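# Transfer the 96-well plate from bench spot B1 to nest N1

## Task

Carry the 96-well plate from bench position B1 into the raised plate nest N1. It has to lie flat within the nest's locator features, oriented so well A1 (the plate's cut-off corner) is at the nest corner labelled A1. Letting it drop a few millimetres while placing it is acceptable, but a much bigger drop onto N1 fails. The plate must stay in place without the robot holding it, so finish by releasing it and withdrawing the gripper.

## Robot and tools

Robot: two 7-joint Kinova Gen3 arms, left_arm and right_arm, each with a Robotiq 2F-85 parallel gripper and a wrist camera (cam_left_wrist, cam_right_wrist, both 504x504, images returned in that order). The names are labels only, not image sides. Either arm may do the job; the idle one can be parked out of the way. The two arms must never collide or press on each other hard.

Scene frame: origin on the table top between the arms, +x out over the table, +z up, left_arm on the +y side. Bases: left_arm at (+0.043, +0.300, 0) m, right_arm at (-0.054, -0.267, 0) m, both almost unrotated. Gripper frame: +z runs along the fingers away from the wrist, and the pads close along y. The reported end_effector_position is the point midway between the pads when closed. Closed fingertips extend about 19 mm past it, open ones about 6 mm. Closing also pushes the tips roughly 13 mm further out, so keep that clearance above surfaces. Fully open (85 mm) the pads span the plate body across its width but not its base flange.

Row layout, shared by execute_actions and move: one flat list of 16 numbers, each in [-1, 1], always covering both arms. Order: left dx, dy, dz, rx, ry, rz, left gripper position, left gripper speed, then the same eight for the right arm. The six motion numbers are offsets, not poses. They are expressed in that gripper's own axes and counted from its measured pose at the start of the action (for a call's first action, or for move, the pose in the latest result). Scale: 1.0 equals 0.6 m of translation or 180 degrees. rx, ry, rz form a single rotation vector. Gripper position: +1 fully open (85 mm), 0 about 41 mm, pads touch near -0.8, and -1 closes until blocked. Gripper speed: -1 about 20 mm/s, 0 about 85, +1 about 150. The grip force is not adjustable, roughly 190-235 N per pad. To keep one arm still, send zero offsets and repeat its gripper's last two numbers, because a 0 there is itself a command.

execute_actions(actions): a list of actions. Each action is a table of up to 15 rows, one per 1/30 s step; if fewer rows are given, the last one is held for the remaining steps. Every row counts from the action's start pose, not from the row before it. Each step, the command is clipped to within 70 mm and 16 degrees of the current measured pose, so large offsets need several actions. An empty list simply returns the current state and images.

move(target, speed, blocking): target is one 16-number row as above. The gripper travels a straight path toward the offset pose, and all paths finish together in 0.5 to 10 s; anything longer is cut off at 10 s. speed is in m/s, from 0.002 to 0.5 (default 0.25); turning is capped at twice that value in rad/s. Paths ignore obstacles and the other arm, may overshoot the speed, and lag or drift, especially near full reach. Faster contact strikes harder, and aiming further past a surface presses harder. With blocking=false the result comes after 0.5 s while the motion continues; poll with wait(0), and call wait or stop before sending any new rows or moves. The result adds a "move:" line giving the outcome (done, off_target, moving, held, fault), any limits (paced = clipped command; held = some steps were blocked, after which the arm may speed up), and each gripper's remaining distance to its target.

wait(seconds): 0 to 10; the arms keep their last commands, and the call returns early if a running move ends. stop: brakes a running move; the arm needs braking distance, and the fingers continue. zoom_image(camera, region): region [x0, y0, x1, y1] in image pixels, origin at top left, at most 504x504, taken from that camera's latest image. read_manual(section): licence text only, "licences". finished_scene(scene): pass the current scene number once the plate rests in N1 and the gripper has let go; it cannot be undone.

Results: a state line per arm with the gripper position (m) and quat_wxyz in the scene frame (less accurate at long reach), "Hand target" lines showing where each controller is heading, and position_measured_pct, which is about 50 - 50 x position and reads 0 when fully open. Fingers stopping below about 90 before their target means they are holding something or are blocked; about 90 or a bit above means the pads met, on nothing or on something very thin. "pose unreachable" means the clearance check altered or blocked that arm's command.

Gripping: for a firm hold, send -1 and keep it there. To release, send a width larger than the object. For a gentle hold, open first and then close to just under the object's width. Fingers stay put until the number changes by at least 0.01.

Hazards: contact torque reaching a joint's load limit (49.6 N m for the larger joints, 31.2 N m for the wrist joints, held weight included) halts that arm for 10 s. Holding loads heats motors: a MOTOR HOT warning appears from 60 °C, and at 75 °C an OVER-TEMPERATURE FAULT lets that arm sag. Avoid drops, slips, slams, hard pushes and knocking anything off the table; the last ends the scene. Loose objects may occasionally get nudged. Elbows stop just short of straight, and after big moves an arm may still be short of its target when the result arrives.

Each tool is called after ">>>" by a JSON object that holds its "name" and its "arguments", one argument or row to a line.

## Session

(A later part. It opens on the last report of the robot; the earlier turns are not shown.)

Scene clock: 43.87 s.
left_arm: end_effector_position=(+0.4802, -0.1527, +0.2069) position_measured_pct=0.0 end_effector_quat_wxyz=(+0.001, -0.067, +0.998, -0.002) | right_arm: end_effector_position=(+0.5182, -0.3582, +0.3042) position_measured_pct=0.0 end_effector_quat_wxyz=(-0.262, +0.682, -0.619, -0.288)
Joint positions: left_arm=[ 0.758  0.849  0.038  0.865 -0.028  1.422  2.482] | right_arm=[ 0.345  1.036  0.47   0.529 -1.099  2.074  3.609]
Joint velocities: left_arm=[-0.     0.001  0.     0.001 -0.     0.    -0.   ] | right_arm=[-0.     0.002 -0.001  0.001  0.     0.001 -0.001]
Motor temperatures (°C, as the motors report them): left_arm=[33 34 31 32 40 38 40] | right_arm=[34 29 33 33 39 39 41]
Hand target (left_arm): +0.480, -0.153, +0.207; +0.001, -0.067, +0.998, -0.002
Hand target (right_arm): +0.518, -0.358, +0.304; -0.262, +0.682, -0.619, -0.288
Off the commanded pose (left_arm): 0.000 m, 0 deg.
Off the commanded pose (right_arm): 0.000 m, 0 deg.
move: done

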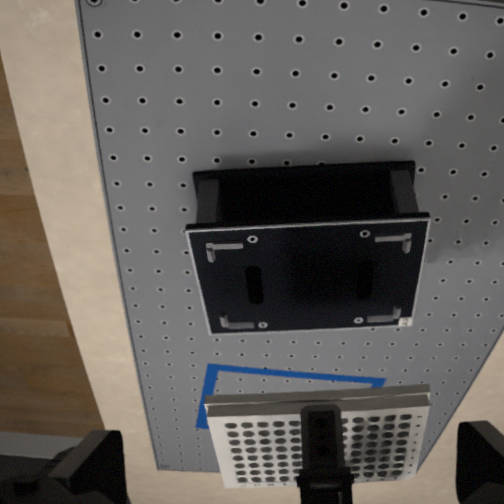

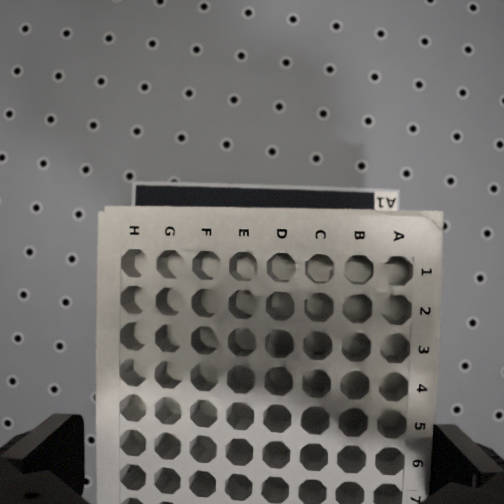

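>>> {"name": "move", "arguments": {
  "target": [0,0,0.165,0,0,0,1,-1, 0,0,0,0,0,0,1,0],
  "speed": 0.08
}}

Scene clock: 46.00 s.
left_arm: end_effector_position=(+0.4805, -0.1531, +0.1079) position_measured_pct=0.0 end_effector_quat_wxyz=(+0.001, -0.067, +0.998, -0.002) | right_arm: end_effector_position=(+0.5182, -0.3582, +0.3042) position_measured_pct=0.0 end_effector_quat_wxyz=(-0.262, +0.682, -0.619, -0.288)
Joint positions: left_arm=[ 0.76   0.927  0.031  1.032 -0.025  1.178  2.482] | right_arm=[ 0.345  1.036  0.47   0.529 -1.099  2.074  3.609]
Joint velocities: left_arm=[-0.     0.001  0.    -0.    -0.    -0.     0.   ] | right_arm=[-0.    -0.002 -0.001  0.001  0.002  0.002  0.001]
Motor temperatures (°C, as the motors report them): left_arm=[33 34 31 32 40 38 40] | right_arm=[34 29 33 33 39 39 41]
Hand target (left_arm): +0.480, -0.153, +0.108; +0.001, -0.067, +0.998, -0.002
Hand target (right_arm): +0.518, -0.358, +0.304; -0.262, +0.682, -0.619, -0.288
Off the commanded pose (left_arm): 0.000 m, 0 deg.
Off the commanded pose (right_arm): 0.000 m, 0 deg.
move: done

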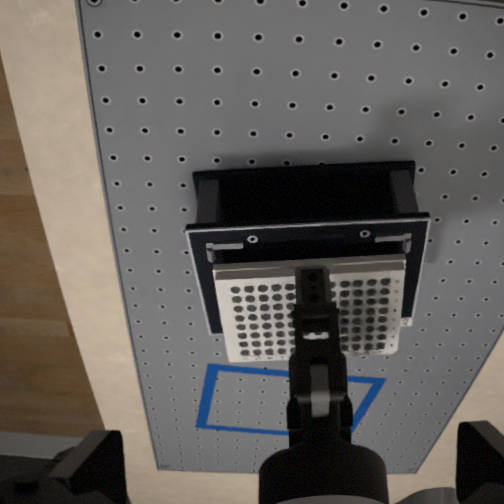

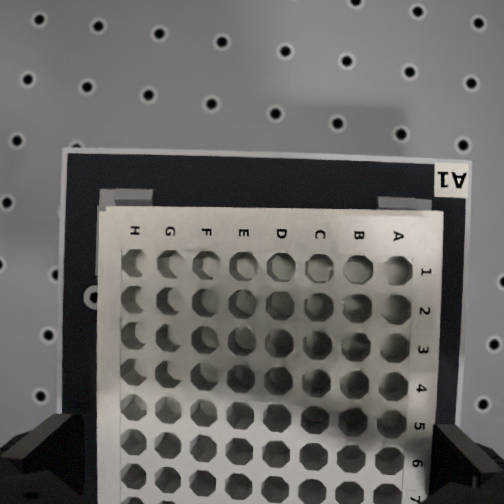

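>>> {"name": "move", "arguments": {
  "target": [0.0003,-0.0006,0.039,0,0,0,1,-1, 0,0,0,0,0,0,1,0],
  "speed": 0.015
}}

>>> {"name": "zoom_image", "arguments": {
  "camera": "cam_left_wrist",
  "region": [180, 210, 440, 350]
}}

Scene clock: 49.47 s.
left_arm: end_effector_position=(+0.4806, -0.1538, +0.0853) position_measured_pct=0.0 end_effector_quat_wxyz=(+0.002, -0.067, +0.998, -0.003) | right_arm: end_effector_position=(+0.5182, -0.3582, +0.3042) position_measured_pct=0.0 end_effector_quat_wxyz=(-0.262, +0.682, -0.619, -0.288)
Joint positions: left_arm=[ 0.761  0.952  0.029  1.055 -0.025  1.129  2.483] | right_arm=[ 0.345  1.036  0.47   0.529 -1.099  2.074  3.609]
Joint velocities: left_arm=[ 0.001  0.     0.001 -0.     0.    -0.     0.   ] | right_arm=[-0.001  0.    -0.001  0.001  0.    -0.    -0.   ]
Motor temperatures (°C, as the motors report them): left_arm=[33 34 31 32 40 38 40] | right_arm=[34 29 33 33 39 39 41]
Hand target (left_arm): +0.480, -0.154, +0.085; +0.001, -0.067, +0.998, -0.002
Hand target (right_arm): +0.518, -0.358, +0.304; -0.262, +0.682, -0.619, -0.288
Off the commanded pose (left_arm): 0.001 m, 0 deg.
Off the commanded pose (right_arm): 0.000 m, 0 deg.
move: done

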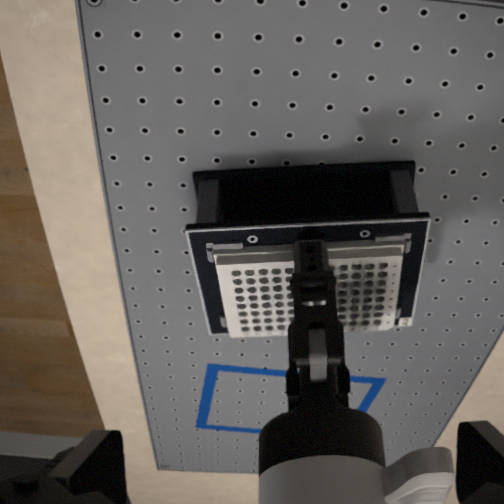

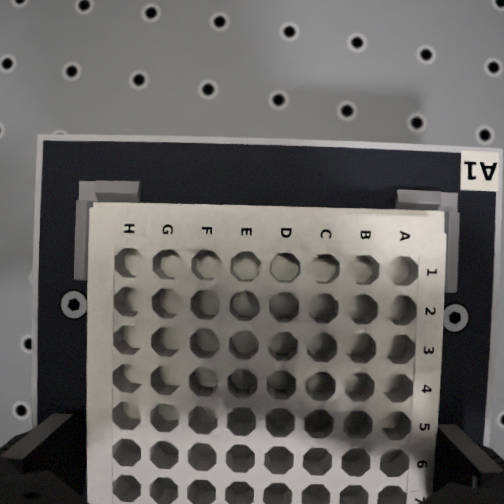

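Region (180, 210, 440, 350) of cam_left_wrist's 504x504 image, scaled by 1.938; it fills the top 271 rows of this view, and the rest is white.

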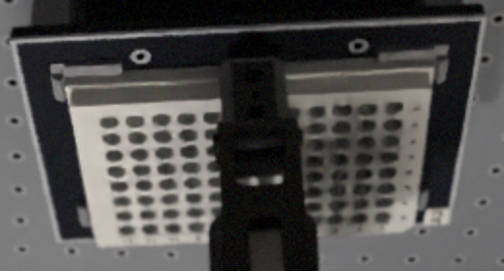

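>>> {"name": "move", "arguments": {
  "target": [0.0003,-0.0013,0.0037,0,0,0,1,-1, 0,0,0,0,0,0,1,0],
  "speed": 0.006
}}

>>> {"name": "zoom_image", "arguments": {
  "camera": "cam_right_wrist",
  "region": [50, 160, 150, 260]
}}

>>> {"name": "zoom_image", "arguments": {
  "camera": "cam_right_wrist",
  "region": [385, 170, 485, 270]
}}

Scene clock: 50.77 s.
left_arm: end_effector_position=(+0.4808, -0.1542, +0.0838) position_measured_pct=0.0 end_effector_quat_wxyz=(+0.002, -0.067, +0.998, -0.003) | right_arm: end_effector_position=(+0.5182, -0.3582, +0.3042) position_measured_pct=0.0 end_effector_quat_wxyz=(-0.262, +0.682, -0.619, -0.288)
Joint positions: left_arm=[ 0.761  0.955  0.029  1.054 -0.025  1.127  2.484] | right_arm=[ 0.345  1.036  0.47   0.529 -1.099  2.074  3.609]
Joint velocities: left_arm=[ 0.     0.     0.001  0.    -0.001  0.     0.   ] | right_arm=[-0.001 -0.001  0.001  0.002 -0.    -0.     0.001]
Motor temperatures (°C, as the motors report them): left_arm=[33 34 31 32 40 38 40] | right_arm=[34 30 33 33 39 39 41]
Hand target (left_arm): +0.481, -0.155, +0.083; +0.002, -0.067, +0.998, -0.003
Hand target (right_arm): +0.518, -0.358, +0.304; -0.262, +0.682, -0.619, -0.288
Off the commanded pose (left_arm): 0.001 m, 0 deg.
Off the commanded pose (right_arm): 0.000 m, 0 deg.
move: done

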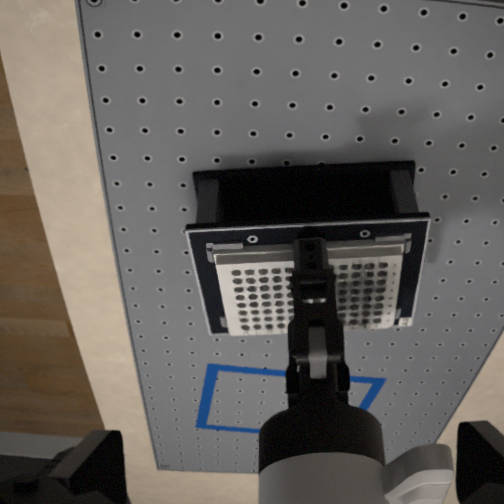

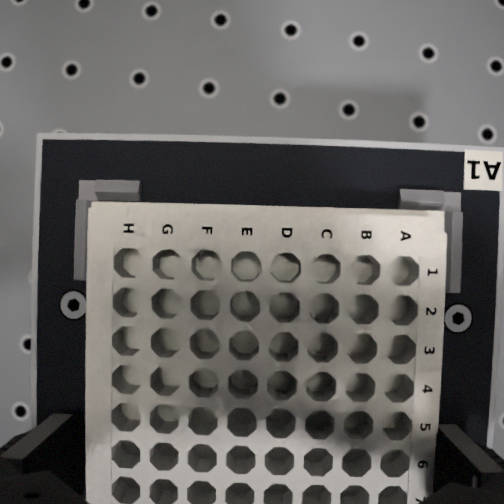

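Region (50, 160, 150, 260) of cam_right_wrist's 504x504 image, scaled by 5.040.

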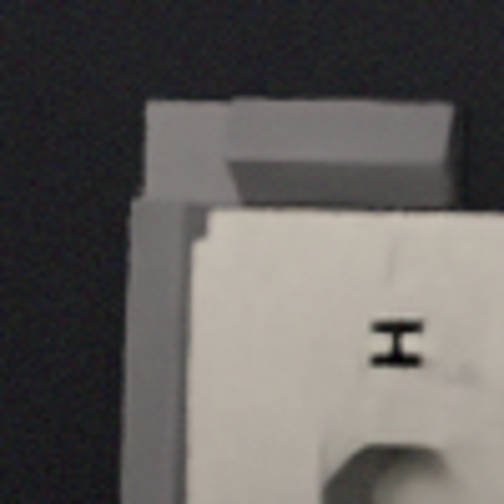

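Region (385, 170, 485, 270) of cam_right_wrist's 504x504 image, scaled by 5.040.

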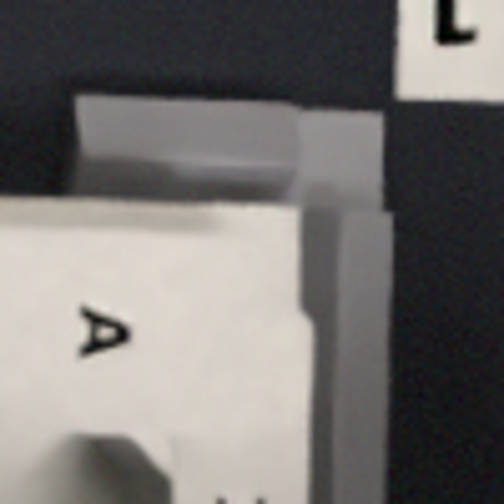

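>>> {"name": "move", "arguments": {
  "target": [0,0.004,0.0008,0,0,0,1,-1, 0,0,0,0,0,0,1,0],
  "speed": 0.005
}}

>>> {"name": "zoom_image", "arguments": {
  "camera": "cam_right_wrist",
  "region": [385, 170, 485, 270]
}}

Scene clock: 52.13 s.
left_arm: end_effector_position=(+0.4806, -0.1537, +0.0845) position_measured_pct=0.0 end_effector_quat_wxyz=(+0.003, -0.067, +0.998, -0.005) | right_arm: end_effector_position=(+0.5182, -0.3582, +0.3042) position_measured_pct=0.0 end_effector_quat_wxyz=(-0.262, +0.682, -0.619, -0.288)
Joint positions: left_arm=[ 0.76   0.949  0.029  1.063 -0.024  1.118  2.481] | right_arm=[ 0.345  1.036  0.47   0.529 -1.099  2.074  3.609]
Joint velocities: left_arm=[ 0.     0.    -0.002  0.001  0.002  0.    -0.001] | right_arm=[-0.    -0.002 -0.001 -0.001 -0.     0.001 -0.001]
Motor temperatures (°C, as the motors report them): left_arm=[33 34 31 32 40 38 40] | right_arm=[34 30 33 33 39 39 41]
Hand target (left_arm): +0.480, -0.152, +0.083; +0.002, -0.067, +0.998, -0.003
Hand target (right_arm): +0.518, -0.358, +0.304; -0.262, +0.682, -0.619, -0.288
Off the commanded pose (left_arm): 0.002 m, 0 deg.
Off the commanded pose (right_arm): 0.000 m, 0 deg.
move: done

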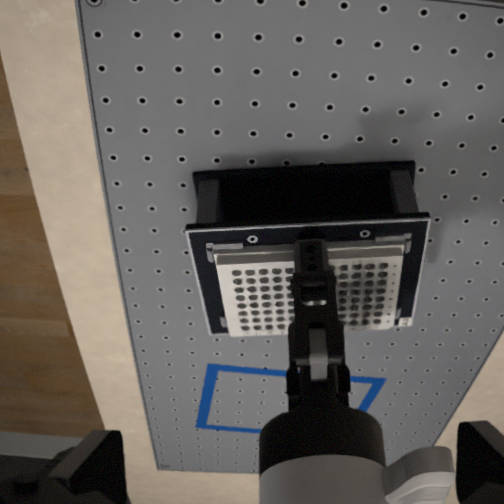

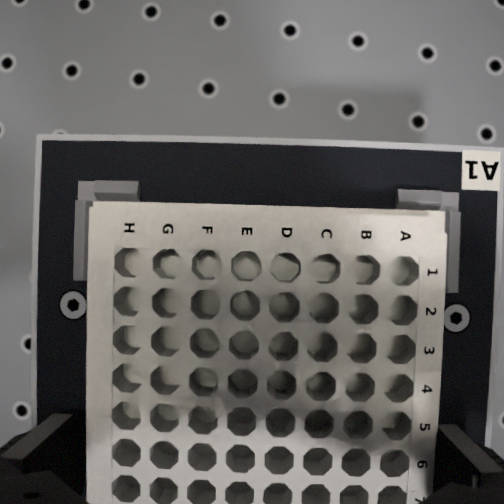

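Region (385, 170, 485, 270) of cam_right_wrist's 504x504 image, scaled by 5.040.

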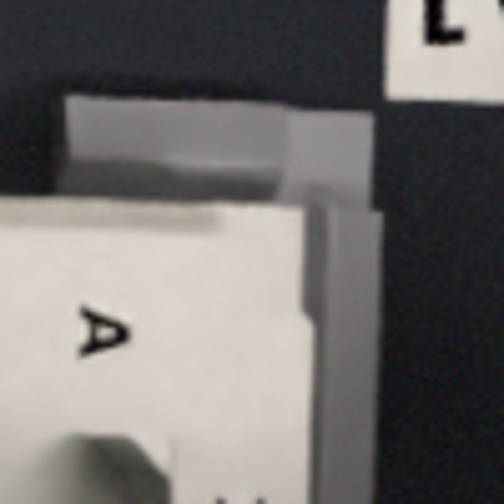

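>>> {"name": "zoom_image", "arguments": {
  "camera": "cam_right_wrist",
  "region": [380, 384, 504, 504]
}}

>>> {"name": "zoom_image", "arguments": {
  "camera": "cam_right_wrist",
  "region": [20, 384, 144, 504]
}}

Region (380, 384, 504, 504) of cam_right_wrist's 504x504 image, scaled by 4.065; it fills the top 488 rows of this view, and the rest is white.

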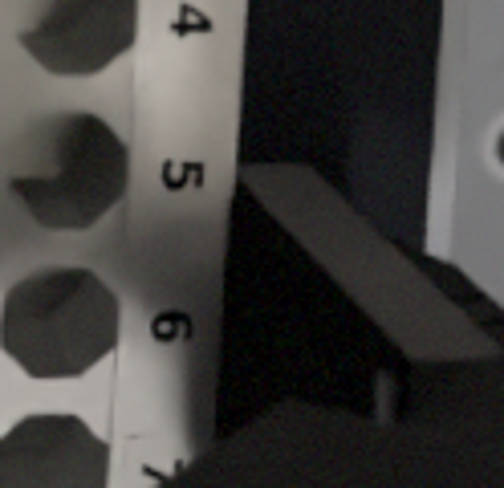

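Region (20, 384, 144, 504) of cam_right_wrist's 504x504 image, scaled by 4.065; it fills the top 488 rows of this view, and the rest is white.

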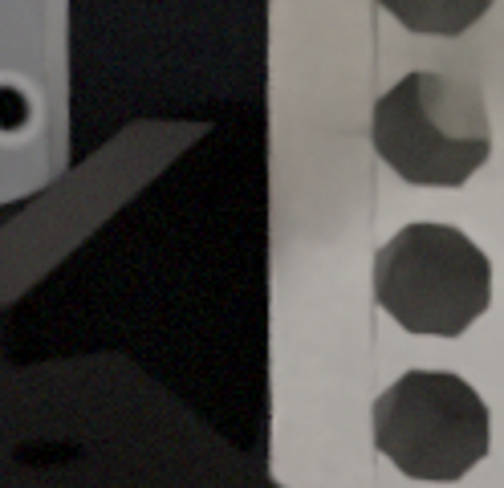

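>>> {"name": "move", "arguments": {
  "target": [0,0.006,0.003,0,0,0,1,-1, 0,0,0,0,0,0,1,0],
  "speed": 0.008
}}

Scene clock: 55.57 s.
left_arm: end_effector_position=(+0.4803, -0.1534, +0.0851) position_measured_pct=0.0 end_effector_quat_wxyz=(+0.005, -0.066, +0.998, -0.008) | right_arm: end_effector_position=(+0.5182, -0.3582, +0.3042) position_measured_pct=0.0 end_effector_quat_wxyz=(-0.262, +0.682, -0.619, -0.288)
Joint positions: left_arm=[ 0.759  0.942  0.029  1.078 -0.021  1.104  2.477] | right_arm=[ 0.345  1.036  0.47   0.529 -1.099  2.074  3.609]
Joint velocities: left_arm=[ 0.002 -0.001 -0.003  0.001  0.003  0.    -0.002] | right_arm=[-0.    -0.    -0.001 -0.001  0.    -0.001 -0.   ]
Motor temperatures (°C, as the motors report them): left_arm=[33 35 31 32 40 38 40] | right_arm=[34 30 33 33 39 39 41]
Hand target (left_arm): +0.480, -0.150, +0.083; +0.003, -0.067, +0.998, -0.005
Hand target (right_arm): +0.518, -0.358, +0.304; -0.262, +0.682, -0.619, -0.288
Off the commanded pose (left_arm): 0.004 m, 0 deg.
Off the commanded pose (right_arm): 0.000 m, 0 deg.
move: off_target (left_arm)

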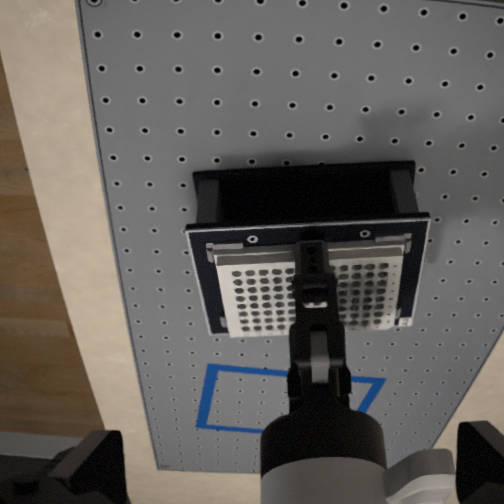

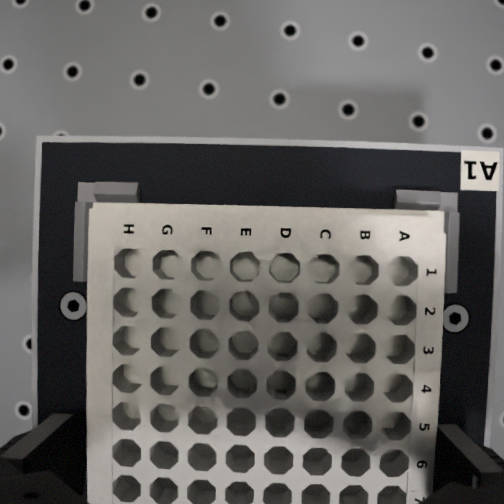

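>>> {"name": "execute_actions", "arguments": {
  "actions": [
    [[-0.0005,-0.001,0.0018,-0.0046,0.0022,-0.0006,1,-1, 0,0,0,0,0,0,1,0]],
    [[0,0.002,-0.002,0,0,0,0.88,-1, 0,0,0,0,0,0,1,0]],
    [[0,0.001,0.003,0,0,0,1,1, 0,0,0,0,0,0,1,0]]
  ]
}}

>>> {"name": "zoom_image", "arguments": {
  "camera": "cam_right_wrist",
  "region": [380, 384, 504, 504]
}}

Scene clock: 58.57 s.
left_arm: end_effector_position=(+0.4805, -0.1532, +0.0859) position_measured_pct=0.0 end_effector_quat_wxyz=(+0.001, -0.066, +0.998, -0.003) | right_arm: end_effector_position=(+0.5182, -0.3582, +0.3041) position_measured_pct=0.0 end_effector_quat_wxyz=(-0.262, +0.682, -0.619, -0.288)
Joint positions: left_arm=[ 0.761  0.95   0.027  1.056 -0.022  1.129  2.479] | right_arm=[ 0.345  1.036  0.47   0.529 -1.099  2.074  3.609]
Joint velocities: left_arm=[ 0.001  0.    -0.001  0.001  0.001  0.    -0.001] | right_arm=[ 0.    -0.    -0.001  0.     0.     0.001  0.   ]
Motor temperatures (°C, as the motors report them): left_arm=[33 35 31 32 40 38 40] | right_arm=[34 30 33 33 39 39 41]
Hand target (left_arm): +0.480, -0.152, +0.085; +0.001, -0.066, +0.998, -0.002
Hand target (right_arm): +0.518, -0.358, +0.304; -0.262, +0.682, -0.619, -0.288
Off the commanded pose (left_arm): 0.001 m, 0 deg.
Off the commanded pose (right_arm): 0.000 m, 0 deg.

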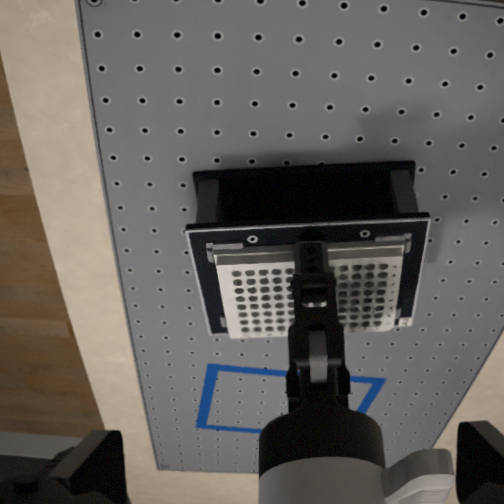

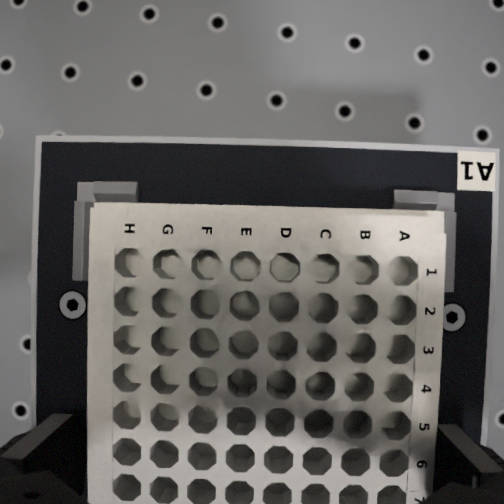

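Region (380, 384, 504, 504) of cam_right_wrist's 504x504 image, scaled by 4.065; it fills the top 488 rows of this view, and the rest is white.

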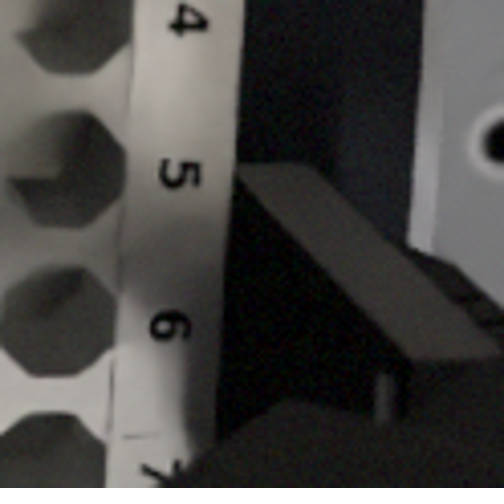

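>>> {"name": "execute_actions", "arguments": {
  "actions": [
    [[0,-0.0017,0.004,0,0,-0.0006,1,1, 0,0,0,0,0,0,1,0]],
    [[-0.002,0,0.0005,0,0,0,1,1, 0,0,0,0,0,0,1,0],[-0.003,0,0.0005,0,0,0,1,1, 0,0,0,0,0,0,1,0],[-0.004,0,0.0005,0,0,0,1,1, 0,0,0,0,0,0,1,0],[-0.005,0,0.0005,0,0,0,1,1, 0,0,0,0,0,0,1,0],[-0.006,0,0.0005,0,0,0,1,1, 0,0,0,0,0,0,1,0],[-0.007,0,0.0005,0,0,0,1,1, 0,0,0,0,0,0,1,0]]
  ]
}}

Scene clock: 61.10 s.
left_arm: end_effector_position=(+0.4815, -0.1542, +0.0839) position_measured_pct=0.0 end_effector_quat_wxyz=(-0.001, -0.066, +0.998, -0.002) | right_arm: end_effector_position=(+0.5182, -0.3582, +0.3041) position_measured_pct=0.0 end_effector_quat_wxyz=(-0.262, +0.682, -0.619, -0.288)
Joint positions: left_arm=[ 0.76   0.96   0.027  1.043 -0.019  1.138  2.476] | right_arm=[ 0.345  1.036  0.47   0.529 -1.099  2.074  3.609]
Joint velocities: left_arm=[ 0.002 -0.    -0.005  0.     0.004  0.    -0.002] | right_arm=[ 0.    -0.001  0.001 -0.001  0.001  0.    -0.   ]
Motor temperatures (°C, as the motors report them): left_arm=[33 35 31 32 40 38 40] | right_arm=[34 30 33 33 39 39 41]
Hand target (left_arm): +0.485, -0.154, +0.084; +0.002, -0.067, +0.998, -0.003
Hand target (right_arm): +0.518, -0.358, +0.304; -0.262, +0.682, -0.619, -0.288
Off the commanded pose (left_arm): 0.003 m, 0 deg.
Off the commanded pose (right_arm): 0.000 m, 0 deg.

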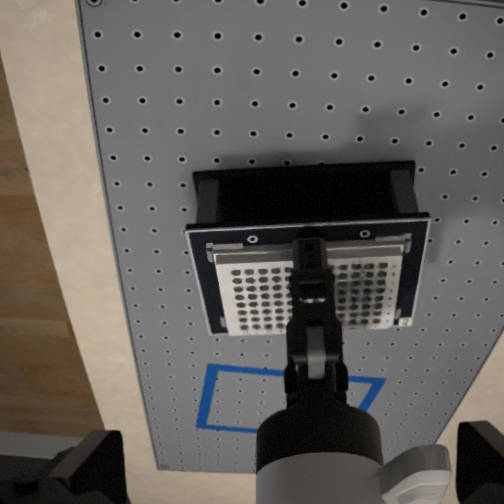

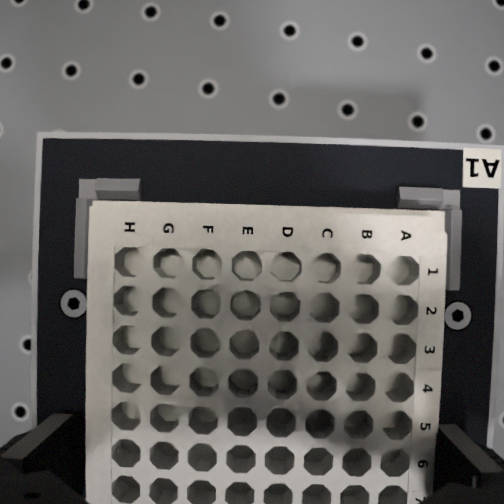

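>>> {"name": "move", "arguments": {
  "target": [0.0012,0,0,0,-0.0013,-0.0006,1,1, 0.0087,0.352,0.192,0.045,0.422,-0.566,-1,1],
  "speed": 0.4
}}

Scene clock: 71.43 s.
left_arm: end_effector_position=(+0.4810, -0.1543, +0.0844) position_measured_pct=0.0 end_effector_quat_wxyz=(+0.001, -0.067, +0.998, -0.002) | right_arm: end_effector_position=(+0.3025, -0.3004, +0.2239) position_measured_pct=91.7 end_effector_quat_wxyz=(-0.065, +0.924, +0.083, +0.368)
Joint positions: left_arm=[ 0.764  0.956  0.023  1.049 -0.019  1.132  2.48 ] | right_arm=[-1.064 -0.356  1.187  2.576 -0.617 -0.003  5.728]
Joint velocities: left_arm=[ 0.    -0.    -0.001 -0.001 -0.    -0.    -0.   ] | right_arm=[-0.03  -0.029  0.034 -0.001 -0.006 -0.     0.034]
Motor temperatures (°C, as the motors report them): left_arm=[33 35 31 32 40 38 40] | right_arm=[34 30 33 33 39 39 41]
Hand target (left_arm): +0.481, -0.154, +0.084; +0.001, -0.067, +0.998, -0.002
Hand target (right_arm): +0.302, -0.300, +0.224; -0.065, +0.924, +0.083, +0.368
Off the commanded pose (left_arm): 0.001 m, 0 deg.
Off the commanded pose (right_arm): 0.004 m, 12 deg.
joint sent to its limit (right arm) — the command would take joint 4 (elbow) past its upper limit, so that joint was sent only as far as its limit.
move: off_target (right_arm)

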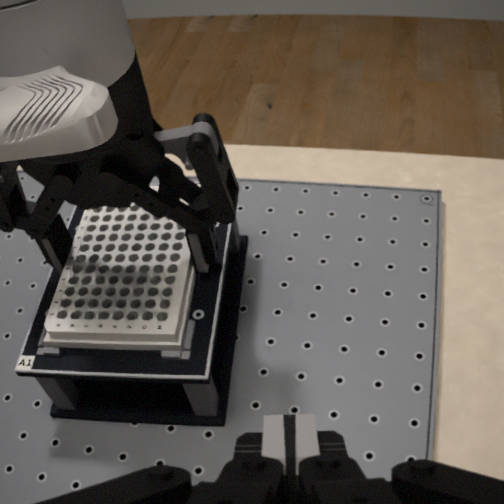

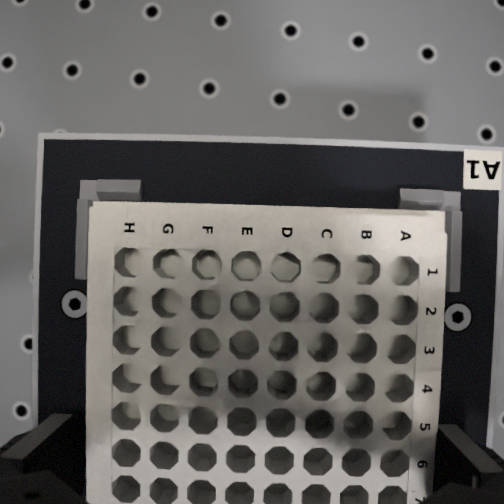

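>>> {"name": "zoom_image", "arguments": {
  "camera": "cam_left_wrist",
  "region": [10, 200, 130, 320]
}}

Region (10, 200, 130, 320) of cam_left_wrist's 504x504 image, scaled by 4.200.

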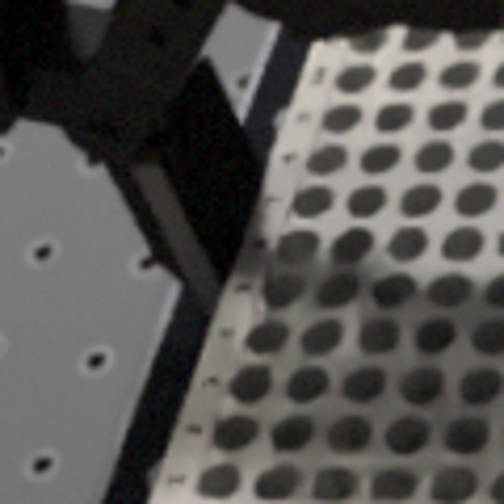

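>>> {"name": "move", "arguments": {
  "target": [0,0,0,0,0,0,1,1, 0.042,-0.211,0.263,0,0.089,-0.022,-1,1],
  "speed": 0.12
}}

Scene clock: 77.27 s.
left_arm: end_effector_position=(+0.4810, -0.1544, +0.0849) position_measured_pct=0.0 end_effector_quat_wxyz=(+0.001, -0.067, +0.998, -0.002) | right_arm: end_effector_position=(+0.4032, -0.1438, +0.1379) position_measured_pct=91.7 end_effector_quat_wxyz=(-0.051, +0.896, +0.105, +0.429)
Joint positions: left_arm=[ 0.764  0.955  0.023  1.049 -0.019  1.133  2.479] | right_arm=[-2.72  -0.755  2.086  2.576 -0.653 -1.068  5.473]
Joint velocities: left_arm=[ 0.     0.    -0.     0.001 -0.     0.001 -0.   ] | right_arm=[-0.144  0.098  0.195  0.001  0.076  0.052 -0.165]
Motor temperatures (°C, as the motors report them): left_arm=[33 35 31 32 40 38 40] | right_arm=[34 30 33 33 39 39 41]
Hand target (left_arm): +0.481, -0.154, +0.084; +0.001, -0.067, +0.998, -0.002
Hand target (right_arm): +0.403, -0.143, +0.138; -0.051, +0.896, +0.105, +0.429
Off the commanded pose (left_arm): 0.000 m, 0 deg.
Off the commanded pose (right_arm): 0.004 m, 9 deg.
joint sent to its limit (right arm) — the command would take joint 4 (elbow) past its upper limit, so that joint was sent only as far as its limit.
move: off_target (right_arm)

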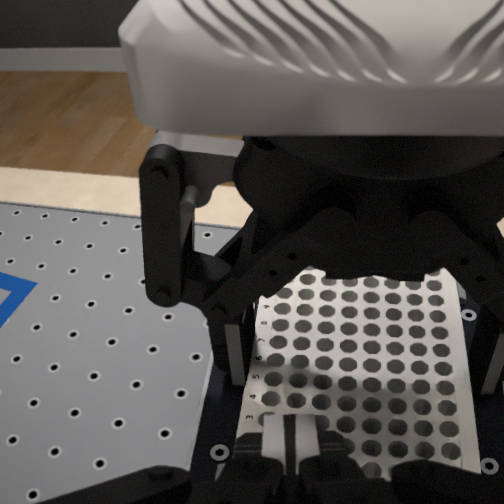

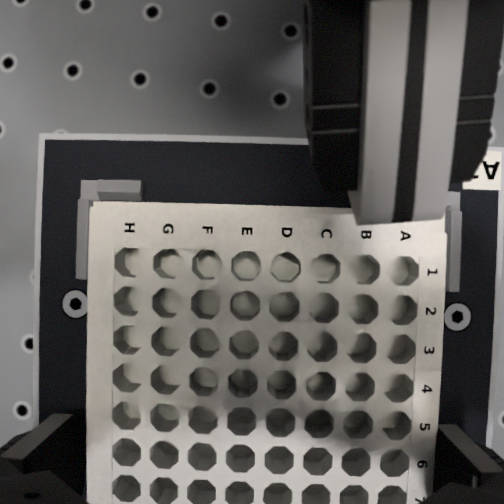

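>>> {"name": "move", "arguments": {
  "target": [0.0005,0.0003,0.002,0,0,0,1,1, 0.0053,0.0058,0.0705,0,0.03,0,-1,1],
  "speed": 0.04
}}

Scene clock: 80.53 s.
left_arm: end_effector_position=(+0.4809, -0.1543, +0.0844) position_measured_pct=0.0 end_effector_quat_wxyz=(+0.002, -0.067, +0.998, -0.003) | right_arm: end_effector_position=(+0.4380, -0.1395, +0.1140) position_measured_pct=91.7 end_effector_quat_wxyz=(-0.055, +0.875, +0.102, +0.471)
Joint positions: left_arm=[ 0.764  0.955  0.023  1.052 -0.019  1.129  2.48 ] | right_arm=[-2.768 -0.955  2.186  2.536 -0.452 -1.266  5.47 ]
Joint velocities: left_arm=[-0.    -0.001  0.     0.     0.     0.001  0.   ] | right_arm=[-0.003 -0.009  0.003 -0.     0.002  0.003 -0.003]
Motor temperatures (°C, as the motors report them): left_arm=[33 35 31 32 40 38 40] | right_arm=[34 30 33 33 39 39 41]
Hand target (left_arm): +0.481, -0.154, +0.084; +0.001, -0.067, +0.998, -0.002
Hand target (right_arm): +0.438, -0.139, +0.114; -0.056, +0.875, +0.102, +0.470
Off the commanded pose (left_arm): 0.001 m, 0 deg.
Off the commanded pose (right_arm): 0.000 m, 0 deg.
move: done

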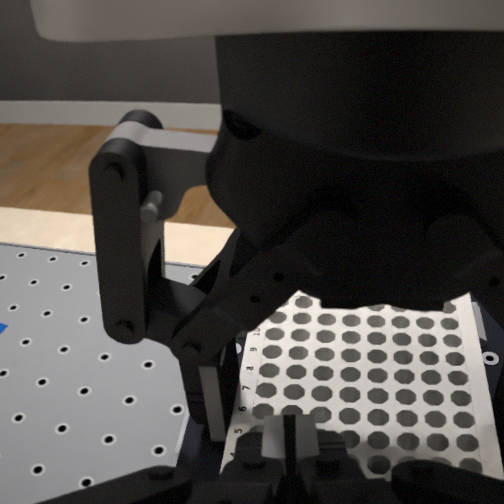

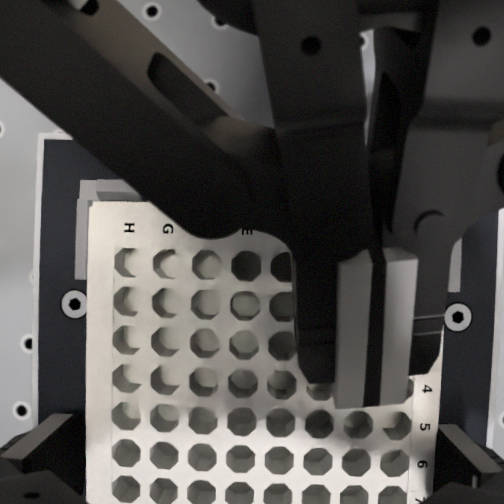

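>>> {"name": "move", "arguments": {
  "target": [0,0,0.001,0,0,0,1,1, -0.007,0,0.0168,0,0,0,-1,1],
  "speed": 0.012
}}

Scene clock: 82.60 s.
left_arm: end_effector_position=(+0.4810, -0.1542, +0.0838) position_measured_pct=0.0 end_effector_quat_wxyz=(+0.002, -0.067, +0.998, -0.003) | right_arm: end_effector_position=(+0.4447, -0.1374, +0.1084) position_measured_pct=91.7 end_effector_quat_wxyz=(-0.055, +0.873, +0.103, +0.474)
Joint positions: left_arm=[ 0.764  0.955  0.022  1.052 -0.019  1.128  2.479] | right_arm=[-2.773 -0.984  2.2    2.517 -0.428 -1.278  5.48 ]
Joint velocities: left_arm=[ 0.001 -0.    -0.001  0.001 -0.     0.001  0.   ] | right_arm=[ 0.    -0.    -0.001 -0.    -0.001 -0.001  0.001]
Motor temperatures (°C, as the motors report them): left_arm=[33 35 31 32 40 38 40] | right_arm=[34 30 33 33 39 39 41]
Hand target (left_arm): +0.481, -0.154, +0.084; +0.002, -0.067, +0.998, -0.003
Hand target (right_arm): +0.444, -0.138, +0.105; -0.055, +0.875, +0.102, +0.471
Off the commanded pose (left_arm): 0.000 m, 0 deg.
Off the commanded pose (right_arm): 0.004 m, 0 deg.
move: off_target (right_arm)

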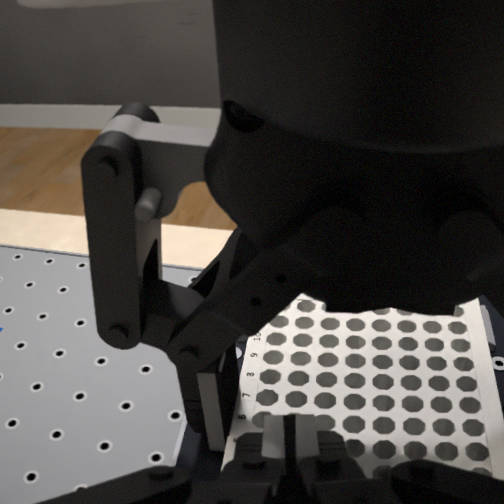

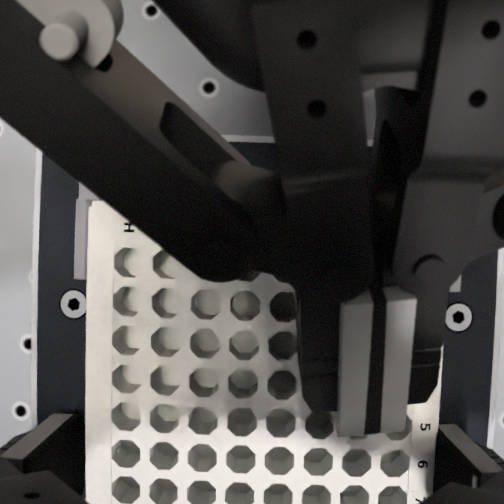

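>>> {"name": "execute_actions", "arguments": {
  "actions": [
    [[0,0.0005,-0.001,0,0,0,1,1, -0.006,0,0.003,0,0,0,-1,1],[0,0.001,-0.002,0,0,0,1,1, -0.006,0,0.003,0,0,0,-1,1],[0,0.0015,-0.003,0,0,0,1,1, -0.006,0,0.003,0,0,0,-1,1],[0,0.002,-0.004,0,0,0,1,1, -0.006,0,0.003,0,0,0,-1,1],[0,0.0025,-0.005,0,0,0,1,1, -0.006,0,0.003,0,0,0,-1,1],[0,0.003,-0.006,0,0,0,1,1, -0.006,0,0.003,0,0,0,-1,1]]
  ]
}}

Scene clock: 83.80 s.
left_arm: end_effector_position=(+0.4810, -0.1536, +0.0845) position_measured_pct=0.0 end_effector_quat_wxyz=(+0.002, -0.066, +0.998, -0.003) | right_arm: end_effector_position=(+0.4453, -0.1366, +0.1085) position_measured_pct=91.7 end_effector_quat_wxyz=(-0.056, +0.870, +0.104, +0.479)
Joint positions: left_arm=[ 0.763  0.952  0.022  1.056 -0.018  1.126  2.477] | right_arm=[-2.777 -0.994  2.204  2.519 -0.415 -1.296  5.481]
Joint velocities: left_arm=[ 0.    -0.    -0.001  0.001  0.001  0.    -0.001] | right_arm=[-0.    -0.002 -0.002  0.    -0.001 -0.001  0.001]
Motor temperatures (°C, as the motors report them): left_arm=[33 35 31 32 40 38 40] | right_arm=[34 30 33 33 39 39 41]
Hand target (left_arm): +0.481, -0.152, +0.087; +0.002, -0.067, +0.998, -0.003
Hand target (right_arm): +0.444, -0.137, +0.104; -0.055, +0.873, +0.103, +0.474
Off the commanded pose (left_arm): 0.003 m, 0 deg.
Off the commanded pose (right_arm): 0.004 m, 1 deg.

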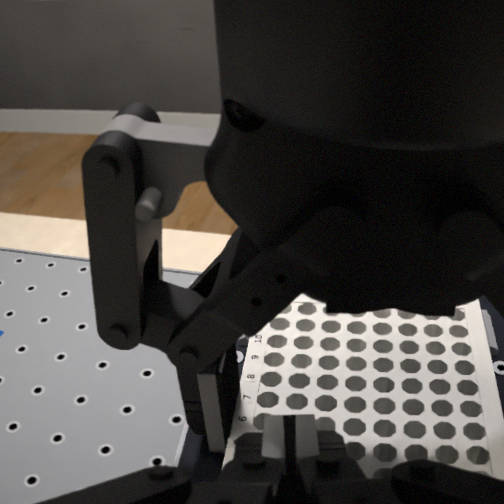

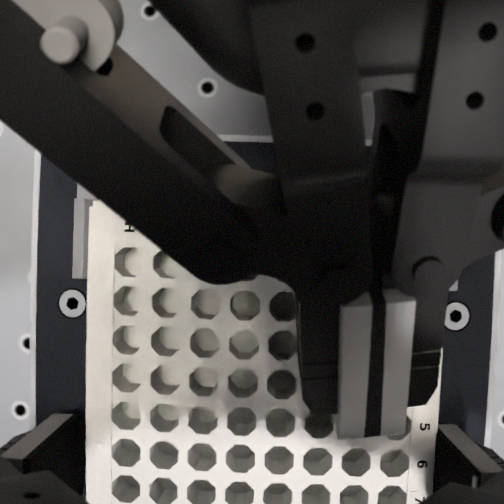

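>>> {"name": "execute_actions", "arguments": {
  "actions": [
    [[0,0.002,-0.006,0,0,0,1,1, -0.007,0,0.003,0,-0.003,0,-1,1],[0,0.002,-0.007,0,0,0,1,1, -0.007,0,0.003,0,-0.003,0,-1,1],[0,0.0025,-0.008,0,0,0,1,1, -0.008,0,0.0035,0,-0.003,0,-1,1],[0,0.0025,-0.009,0,0,0,1,1, -0.008,0,0.0035,0,-0.003,0,-1,1],[0,0.0025,-0.010,0,0,0,1,1, -0.008,0,0.0035,0,-0.003,0,-1,1],[0,0.0025,-0.011,0,0,0,1,1, -0.008,0,0.0035,0,-0.003,0,-1,1],[0,0.0025,-0.012,0,0,0,1,1, -0.008,0,0.0035,0,-0.003,0,-1,1]]
  ]
}}

Scene clock: 84.93 s.
left_arm: end_effector_position=(+0.4809, -0.1527, +0.0862) position_measured_pct=0.0 end_effector_quat_wxyz=(+0.001, -0.066, +0.998, -0.003) | right_arm: end_effector_position=(+0.4461, -0.1357, +0.1092) position_measured_pct=91.7 end_effector_quat_wxyz=(-0.055, +0.869, +0.106, +0.480)
Joint positions: left_arm=[ 0.761  0.95   0.022  1.055 -0.017  1.131  2.475] | right_arm=[-2.778 -0.996  2.204  2.518 -0.412 -1.3    5.484]
Joint velocities: left_arm=[ 0.    -0.001 -0.001 -0.     0.001 -0.001 -0.001] | right_arm=[ 0.    -0.002 -0.002  0.    -0.001 -0.001  0.002]
Motor temperatures (°C, as the motors report them): left_arm=[33 35 31 32 40 38 40] | right_arm=[34 30 33 33 39 39 41]
Hand target (left_arm): +0.481, -0.152, +0.092; +0.002, -0.066, +0.998, -0.003
Hand target (right_arm): +0.444, -0.137, +0.103; -0.055, +0.872, +0.105, +0.474
Off the commanded pose (left_arm): 0.006 m, 0 deg.
Off the commanded pose (right_arm): 0.006 m, 1 deg.

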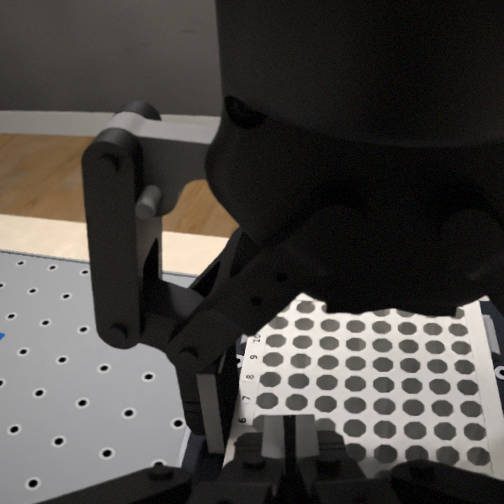

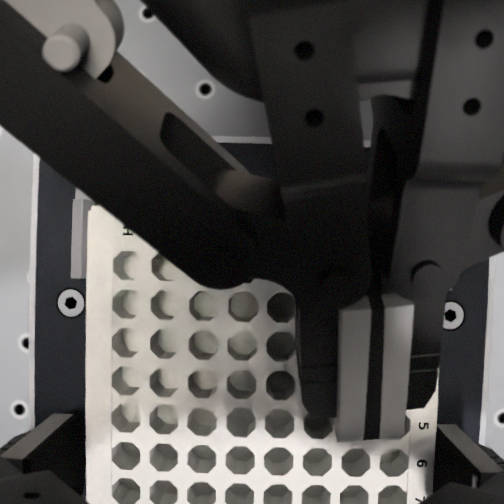

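>>> {"name": "execute_actions", "arguments": {
  "actions": [
    [[0,-0.002,0.004,0,0,-0.0006,1,1, -0.007,0.001,0.003,0,-0.003,0,-1,1]],
    [[-0.0001,0,-0.0002,0,0.003,0,1,1, -0.006,0,0.003,0,-0.002,0,-1,1],[-0.0002,0,-0.0004,0,0.006,0,1,1, -0.006,0,0.003,0,-0.002,0,-1,1],[-0.0003,0,-0.0005,0,0.009,0,1,1, -0.006,0,0.003,0,-0.002,0,-1,1],[-0.0004,0,-0.0007,0,0.012,0,1,1, -0.006,0,0.003,0,-0.002,0,-1,1],[-0.0005,0.0003,-0.0009,0,0.015,0,1,1, -0.006,0,0.003,0,-0.002,0,-1,1],[-0.0006,0.0006,-0.0011,0,0.018,0,1,1, -0.006,0,0.003,0,-0.002,0,-1,1],[-0.0007,0.001,-0.0013,0,0.022,0,1,1, -0.006,0,0.003,0,-0.002,0,-1,1]]
  ]
}}

Scene clock: 88.77 s.
left_arm: end_effector_position=(+0.4813, -0.1536, +0.0840) position_measured_pct=0.0 end_effector_quat_wxyz=(-0.033, -0.067, +0.997, -0.006) | right_arm: end_effector_position=(+0.4475, -0.1356, +0.1083) position_measured_pct=91.7 end_effector_quat_wxyz=(-0.054, +0.868, +0.108, +0.481)
Joint positions: left_arm=[0.724 0.989 0.053 0.981 0.013 1.21  2.443] | right_arm=[-2.779 -1.001  2.207  2.515 -0.406 -1.301  5.49 ]
Joint velocities: left_arm=[-0.002  0.001  0.    -0.005  0.003  0.004 -0.001] | right_arm=[ 0.    -0.001 -0.001  0.    -0.001  0.     0.001]
Motor temperatures (°C, as the motors report them): left_arm=[33 35 31 32 40 38 40] | right_arm=[34 30 33 33 39 39 41]
Hand target (left_arm): +0.482, -0.153, +0.085; -0.034, -0.067, +0.997, -0.006
Hand target (right_arm): +0.446, -0.136, +0.104; -0.054, +0.870, +0.108, +0.477
Off the commanded pose (left_arm): 0.001 m, 0 deg.
Off the commanded pose (right_arm): 0.004 m, 1 deg.

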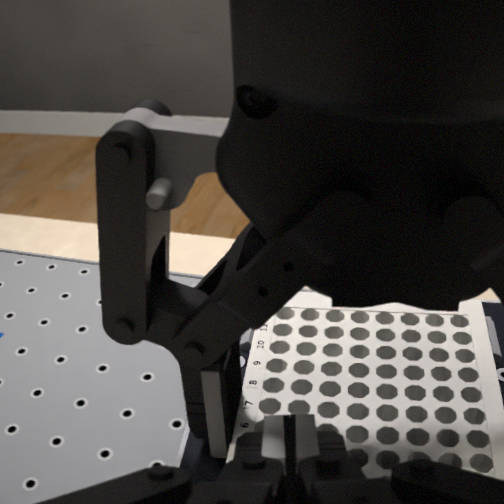

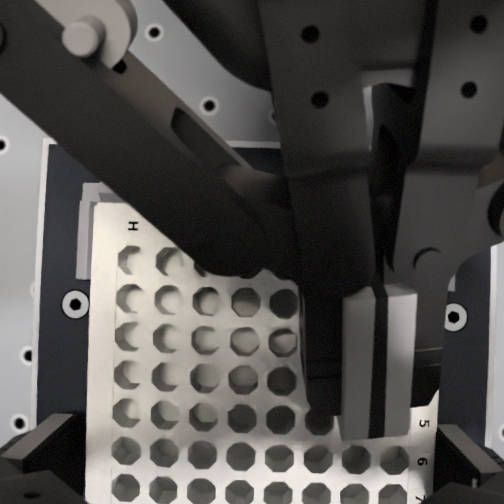

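>>> {"name": "execute_actions", "arguments": {
  "actions": [
    [[0.0007,0,0,0,-0.003,0.003,1,1, -0.006,0,0.002,0,-0.002,0,-1,1],[0.0015,0.0002,0,0,-0.006,0.006,1,1, -0.006,0,0.002,0,-0.002,0,-1,1],[0.0022,0.0004,0,0,-0.009,0.009,1,1, -0.006,0,0.002,0,-0.002,0,-1,1],[0.003,0.0006,0,0,-0.012,0.012,1,1, -0.006,0,0.002,0,-0.002,0,-1,1],[0.0037,0.0008,0,0,-0.015,0.015,1,1, -0.006,0,0.002,0,-0.002,0,-1,1],[0.0045,0.001,0,0,-0.018,0.018,1,1, -0.006,0,0.002,0,-0.002,0,-1,1],[0.0055,0.0015,0,0,-0.022,0.022,1,1, -0.006,0,0.002,0,-0.002,0,-1,1]]
  ]
}}

>>> {"name": "zoom_image", "arguments": {
  "camera": "cam_right_wrist",
  "region": [380, 384, 504, 504]
}}

Scene clock: 90.43 s.
left_arm: end_effector_position=(+0.4783, -0.1539, +0.0841) position_measured_pct=0.0 end_effector_quat_wxyz=(+0.001, -0.033, +0.999, -0.005) | right_arm: end_effector_position=(+0.4478, -0.1354, +0.1082) position_measured_pct=91.7 end_effector_quat_wxyz=(-0.054, +0.867, +0.109, +0.483)
Joint positions: left_arm=[ 0.757  0.947  0.038  1.07  -0.028  1.115  2.418] | right_arm=[-2.78  -1.003  2.209  2.515 -0.403 -1.306  5.491]
Joint velocities: left_arm=[ 0.002 -0.003 -0.002  0.004 -0.001 -0.006 -0.   ] | right_arm=[ 0.001 -0.001 -0.001  0.001  0.     0.     0.001]
Motor temperatures (°C, as the motors report them): left_arm=[33 35 31 32 40 38 40] | right_arm=[34 30 33 33 39 39 41]
Hand target (left_arm): +0.478, -0.153, +0.084; +0.001, -0.032, +0.999, -0.005
Hand target (right_arm): +0.447, -0.136, +0.105; -0.054, +0.870, +0.109, +0.479
Off the commanded pose (left_arm): 0.001 m, 0 deg.
Off the commanded pose (right_arm): 0.004 m, 1 deg.

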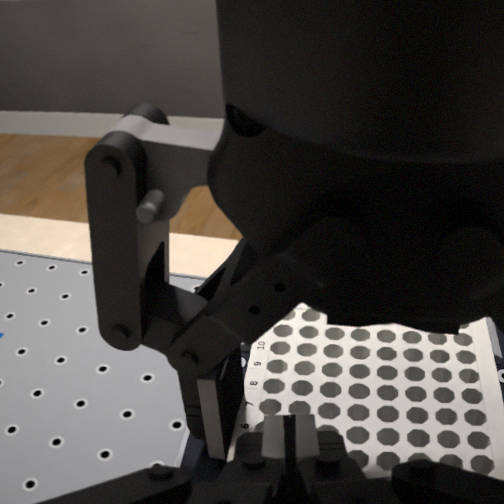

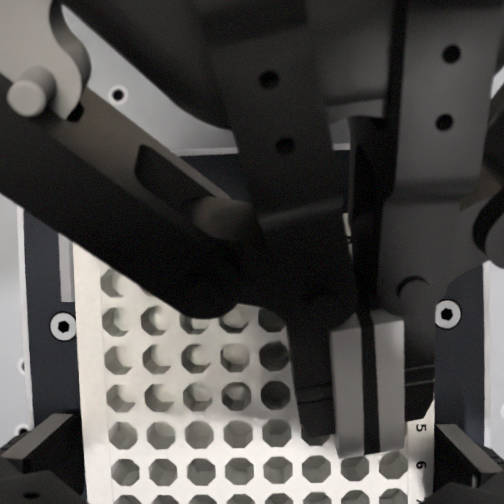

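Region (380, 384, 504, 504) of cam_right_wrist's 504x504 image, scaled by 4.065; it fills the top 488 rows of this view, and the rest is white.

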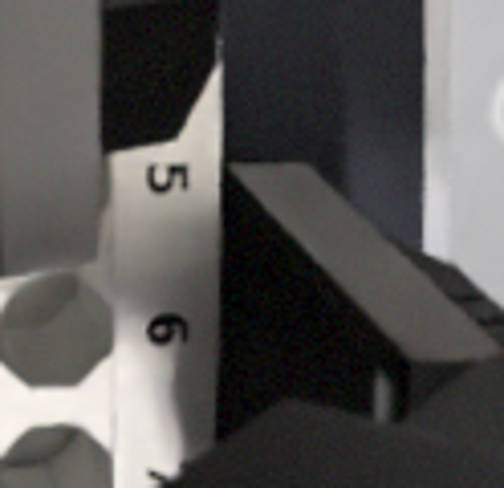

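>>> {"name": "execute_actions", "arguments": {
  "actions": [
    [[0.001,0.001,-0.001,0,0,0.004,1,1, -0.006,0,0.002,0,-0.003,0,-1,1],[0.002,0.0015,-0.002,0,0,0.008,1,1, -0.006,0,0.002,0,-0.003,0,-1,1],[0.003,0.002,-0.003,0,0,0.012,1,1, -0.006,0,0.002,0,-0.003,0,-1,1],[0.0037,0.0025,-0.004,0,0,0.017,1,1, -0.006,0,0.002,0,-0.003,0,-1,1],[0.0037,0.003,-0.005,0,0,0.017,1,1, -0.006,0,0.002,0,-0.003,0,-1,1]]
  ]
}}

Scene clock: 91.40 s.
left_arm: end_effector_position=(+0.4758, -0.1525, +0.0869) position_measured_pct=0.0 end_effector_quat_wxyz=(+0.001, -0.006, +1.000, -0.006) | right_arm: end_effector_position=(+0.4481, -0.1349, +0.1082) position_measured_pct=91.7 end_effector_quat_wxyz=(-0.053, +0.867, +0.110, +0.482)
Joint positions: left_arm=[ 0.753  0.938  0.05   1.082 -0.038  1.113  2.371] | right_arm=[-2.781 -1.002  2.208  2.513 -0.404 -1.303  5.494]
Joint velocities: left_arm=[-0.001 -0.004  0.001  0.002  0.    -0.    -0.001] | right_arm=[ 0.001 -0.002 -0.001 -0.    -0.    -0.     0.001]
Motor temperatures (°C, as the motors report them): left_arm=[33 35 31 32 40 38 40] | right_arm=[34 30 33 33 39 39 41]
Hand target (left_arm): +0.476, -0.152, +0.087; +0.001, -0.006, +1.000, -0.005
Hand target (right_arm): +0.447, -0.136, +0.105; -0.053, +0.870, +0.110, +0.478
Off the commanded pose (left_arm): 0.000 m, 0 deg.
Off the commanded pose (right_arm): 0.004 m, 1 deg.

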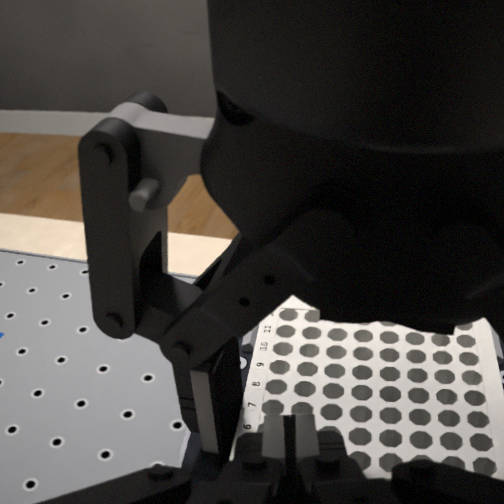

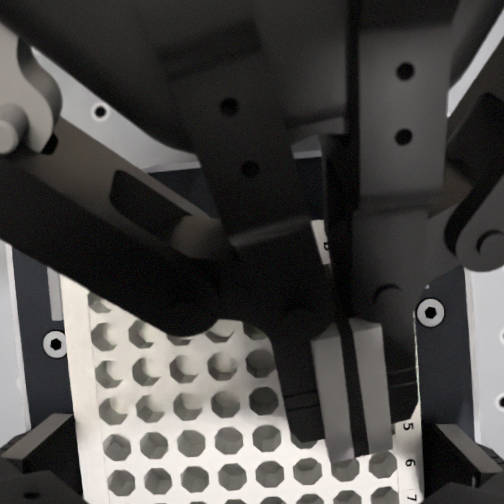

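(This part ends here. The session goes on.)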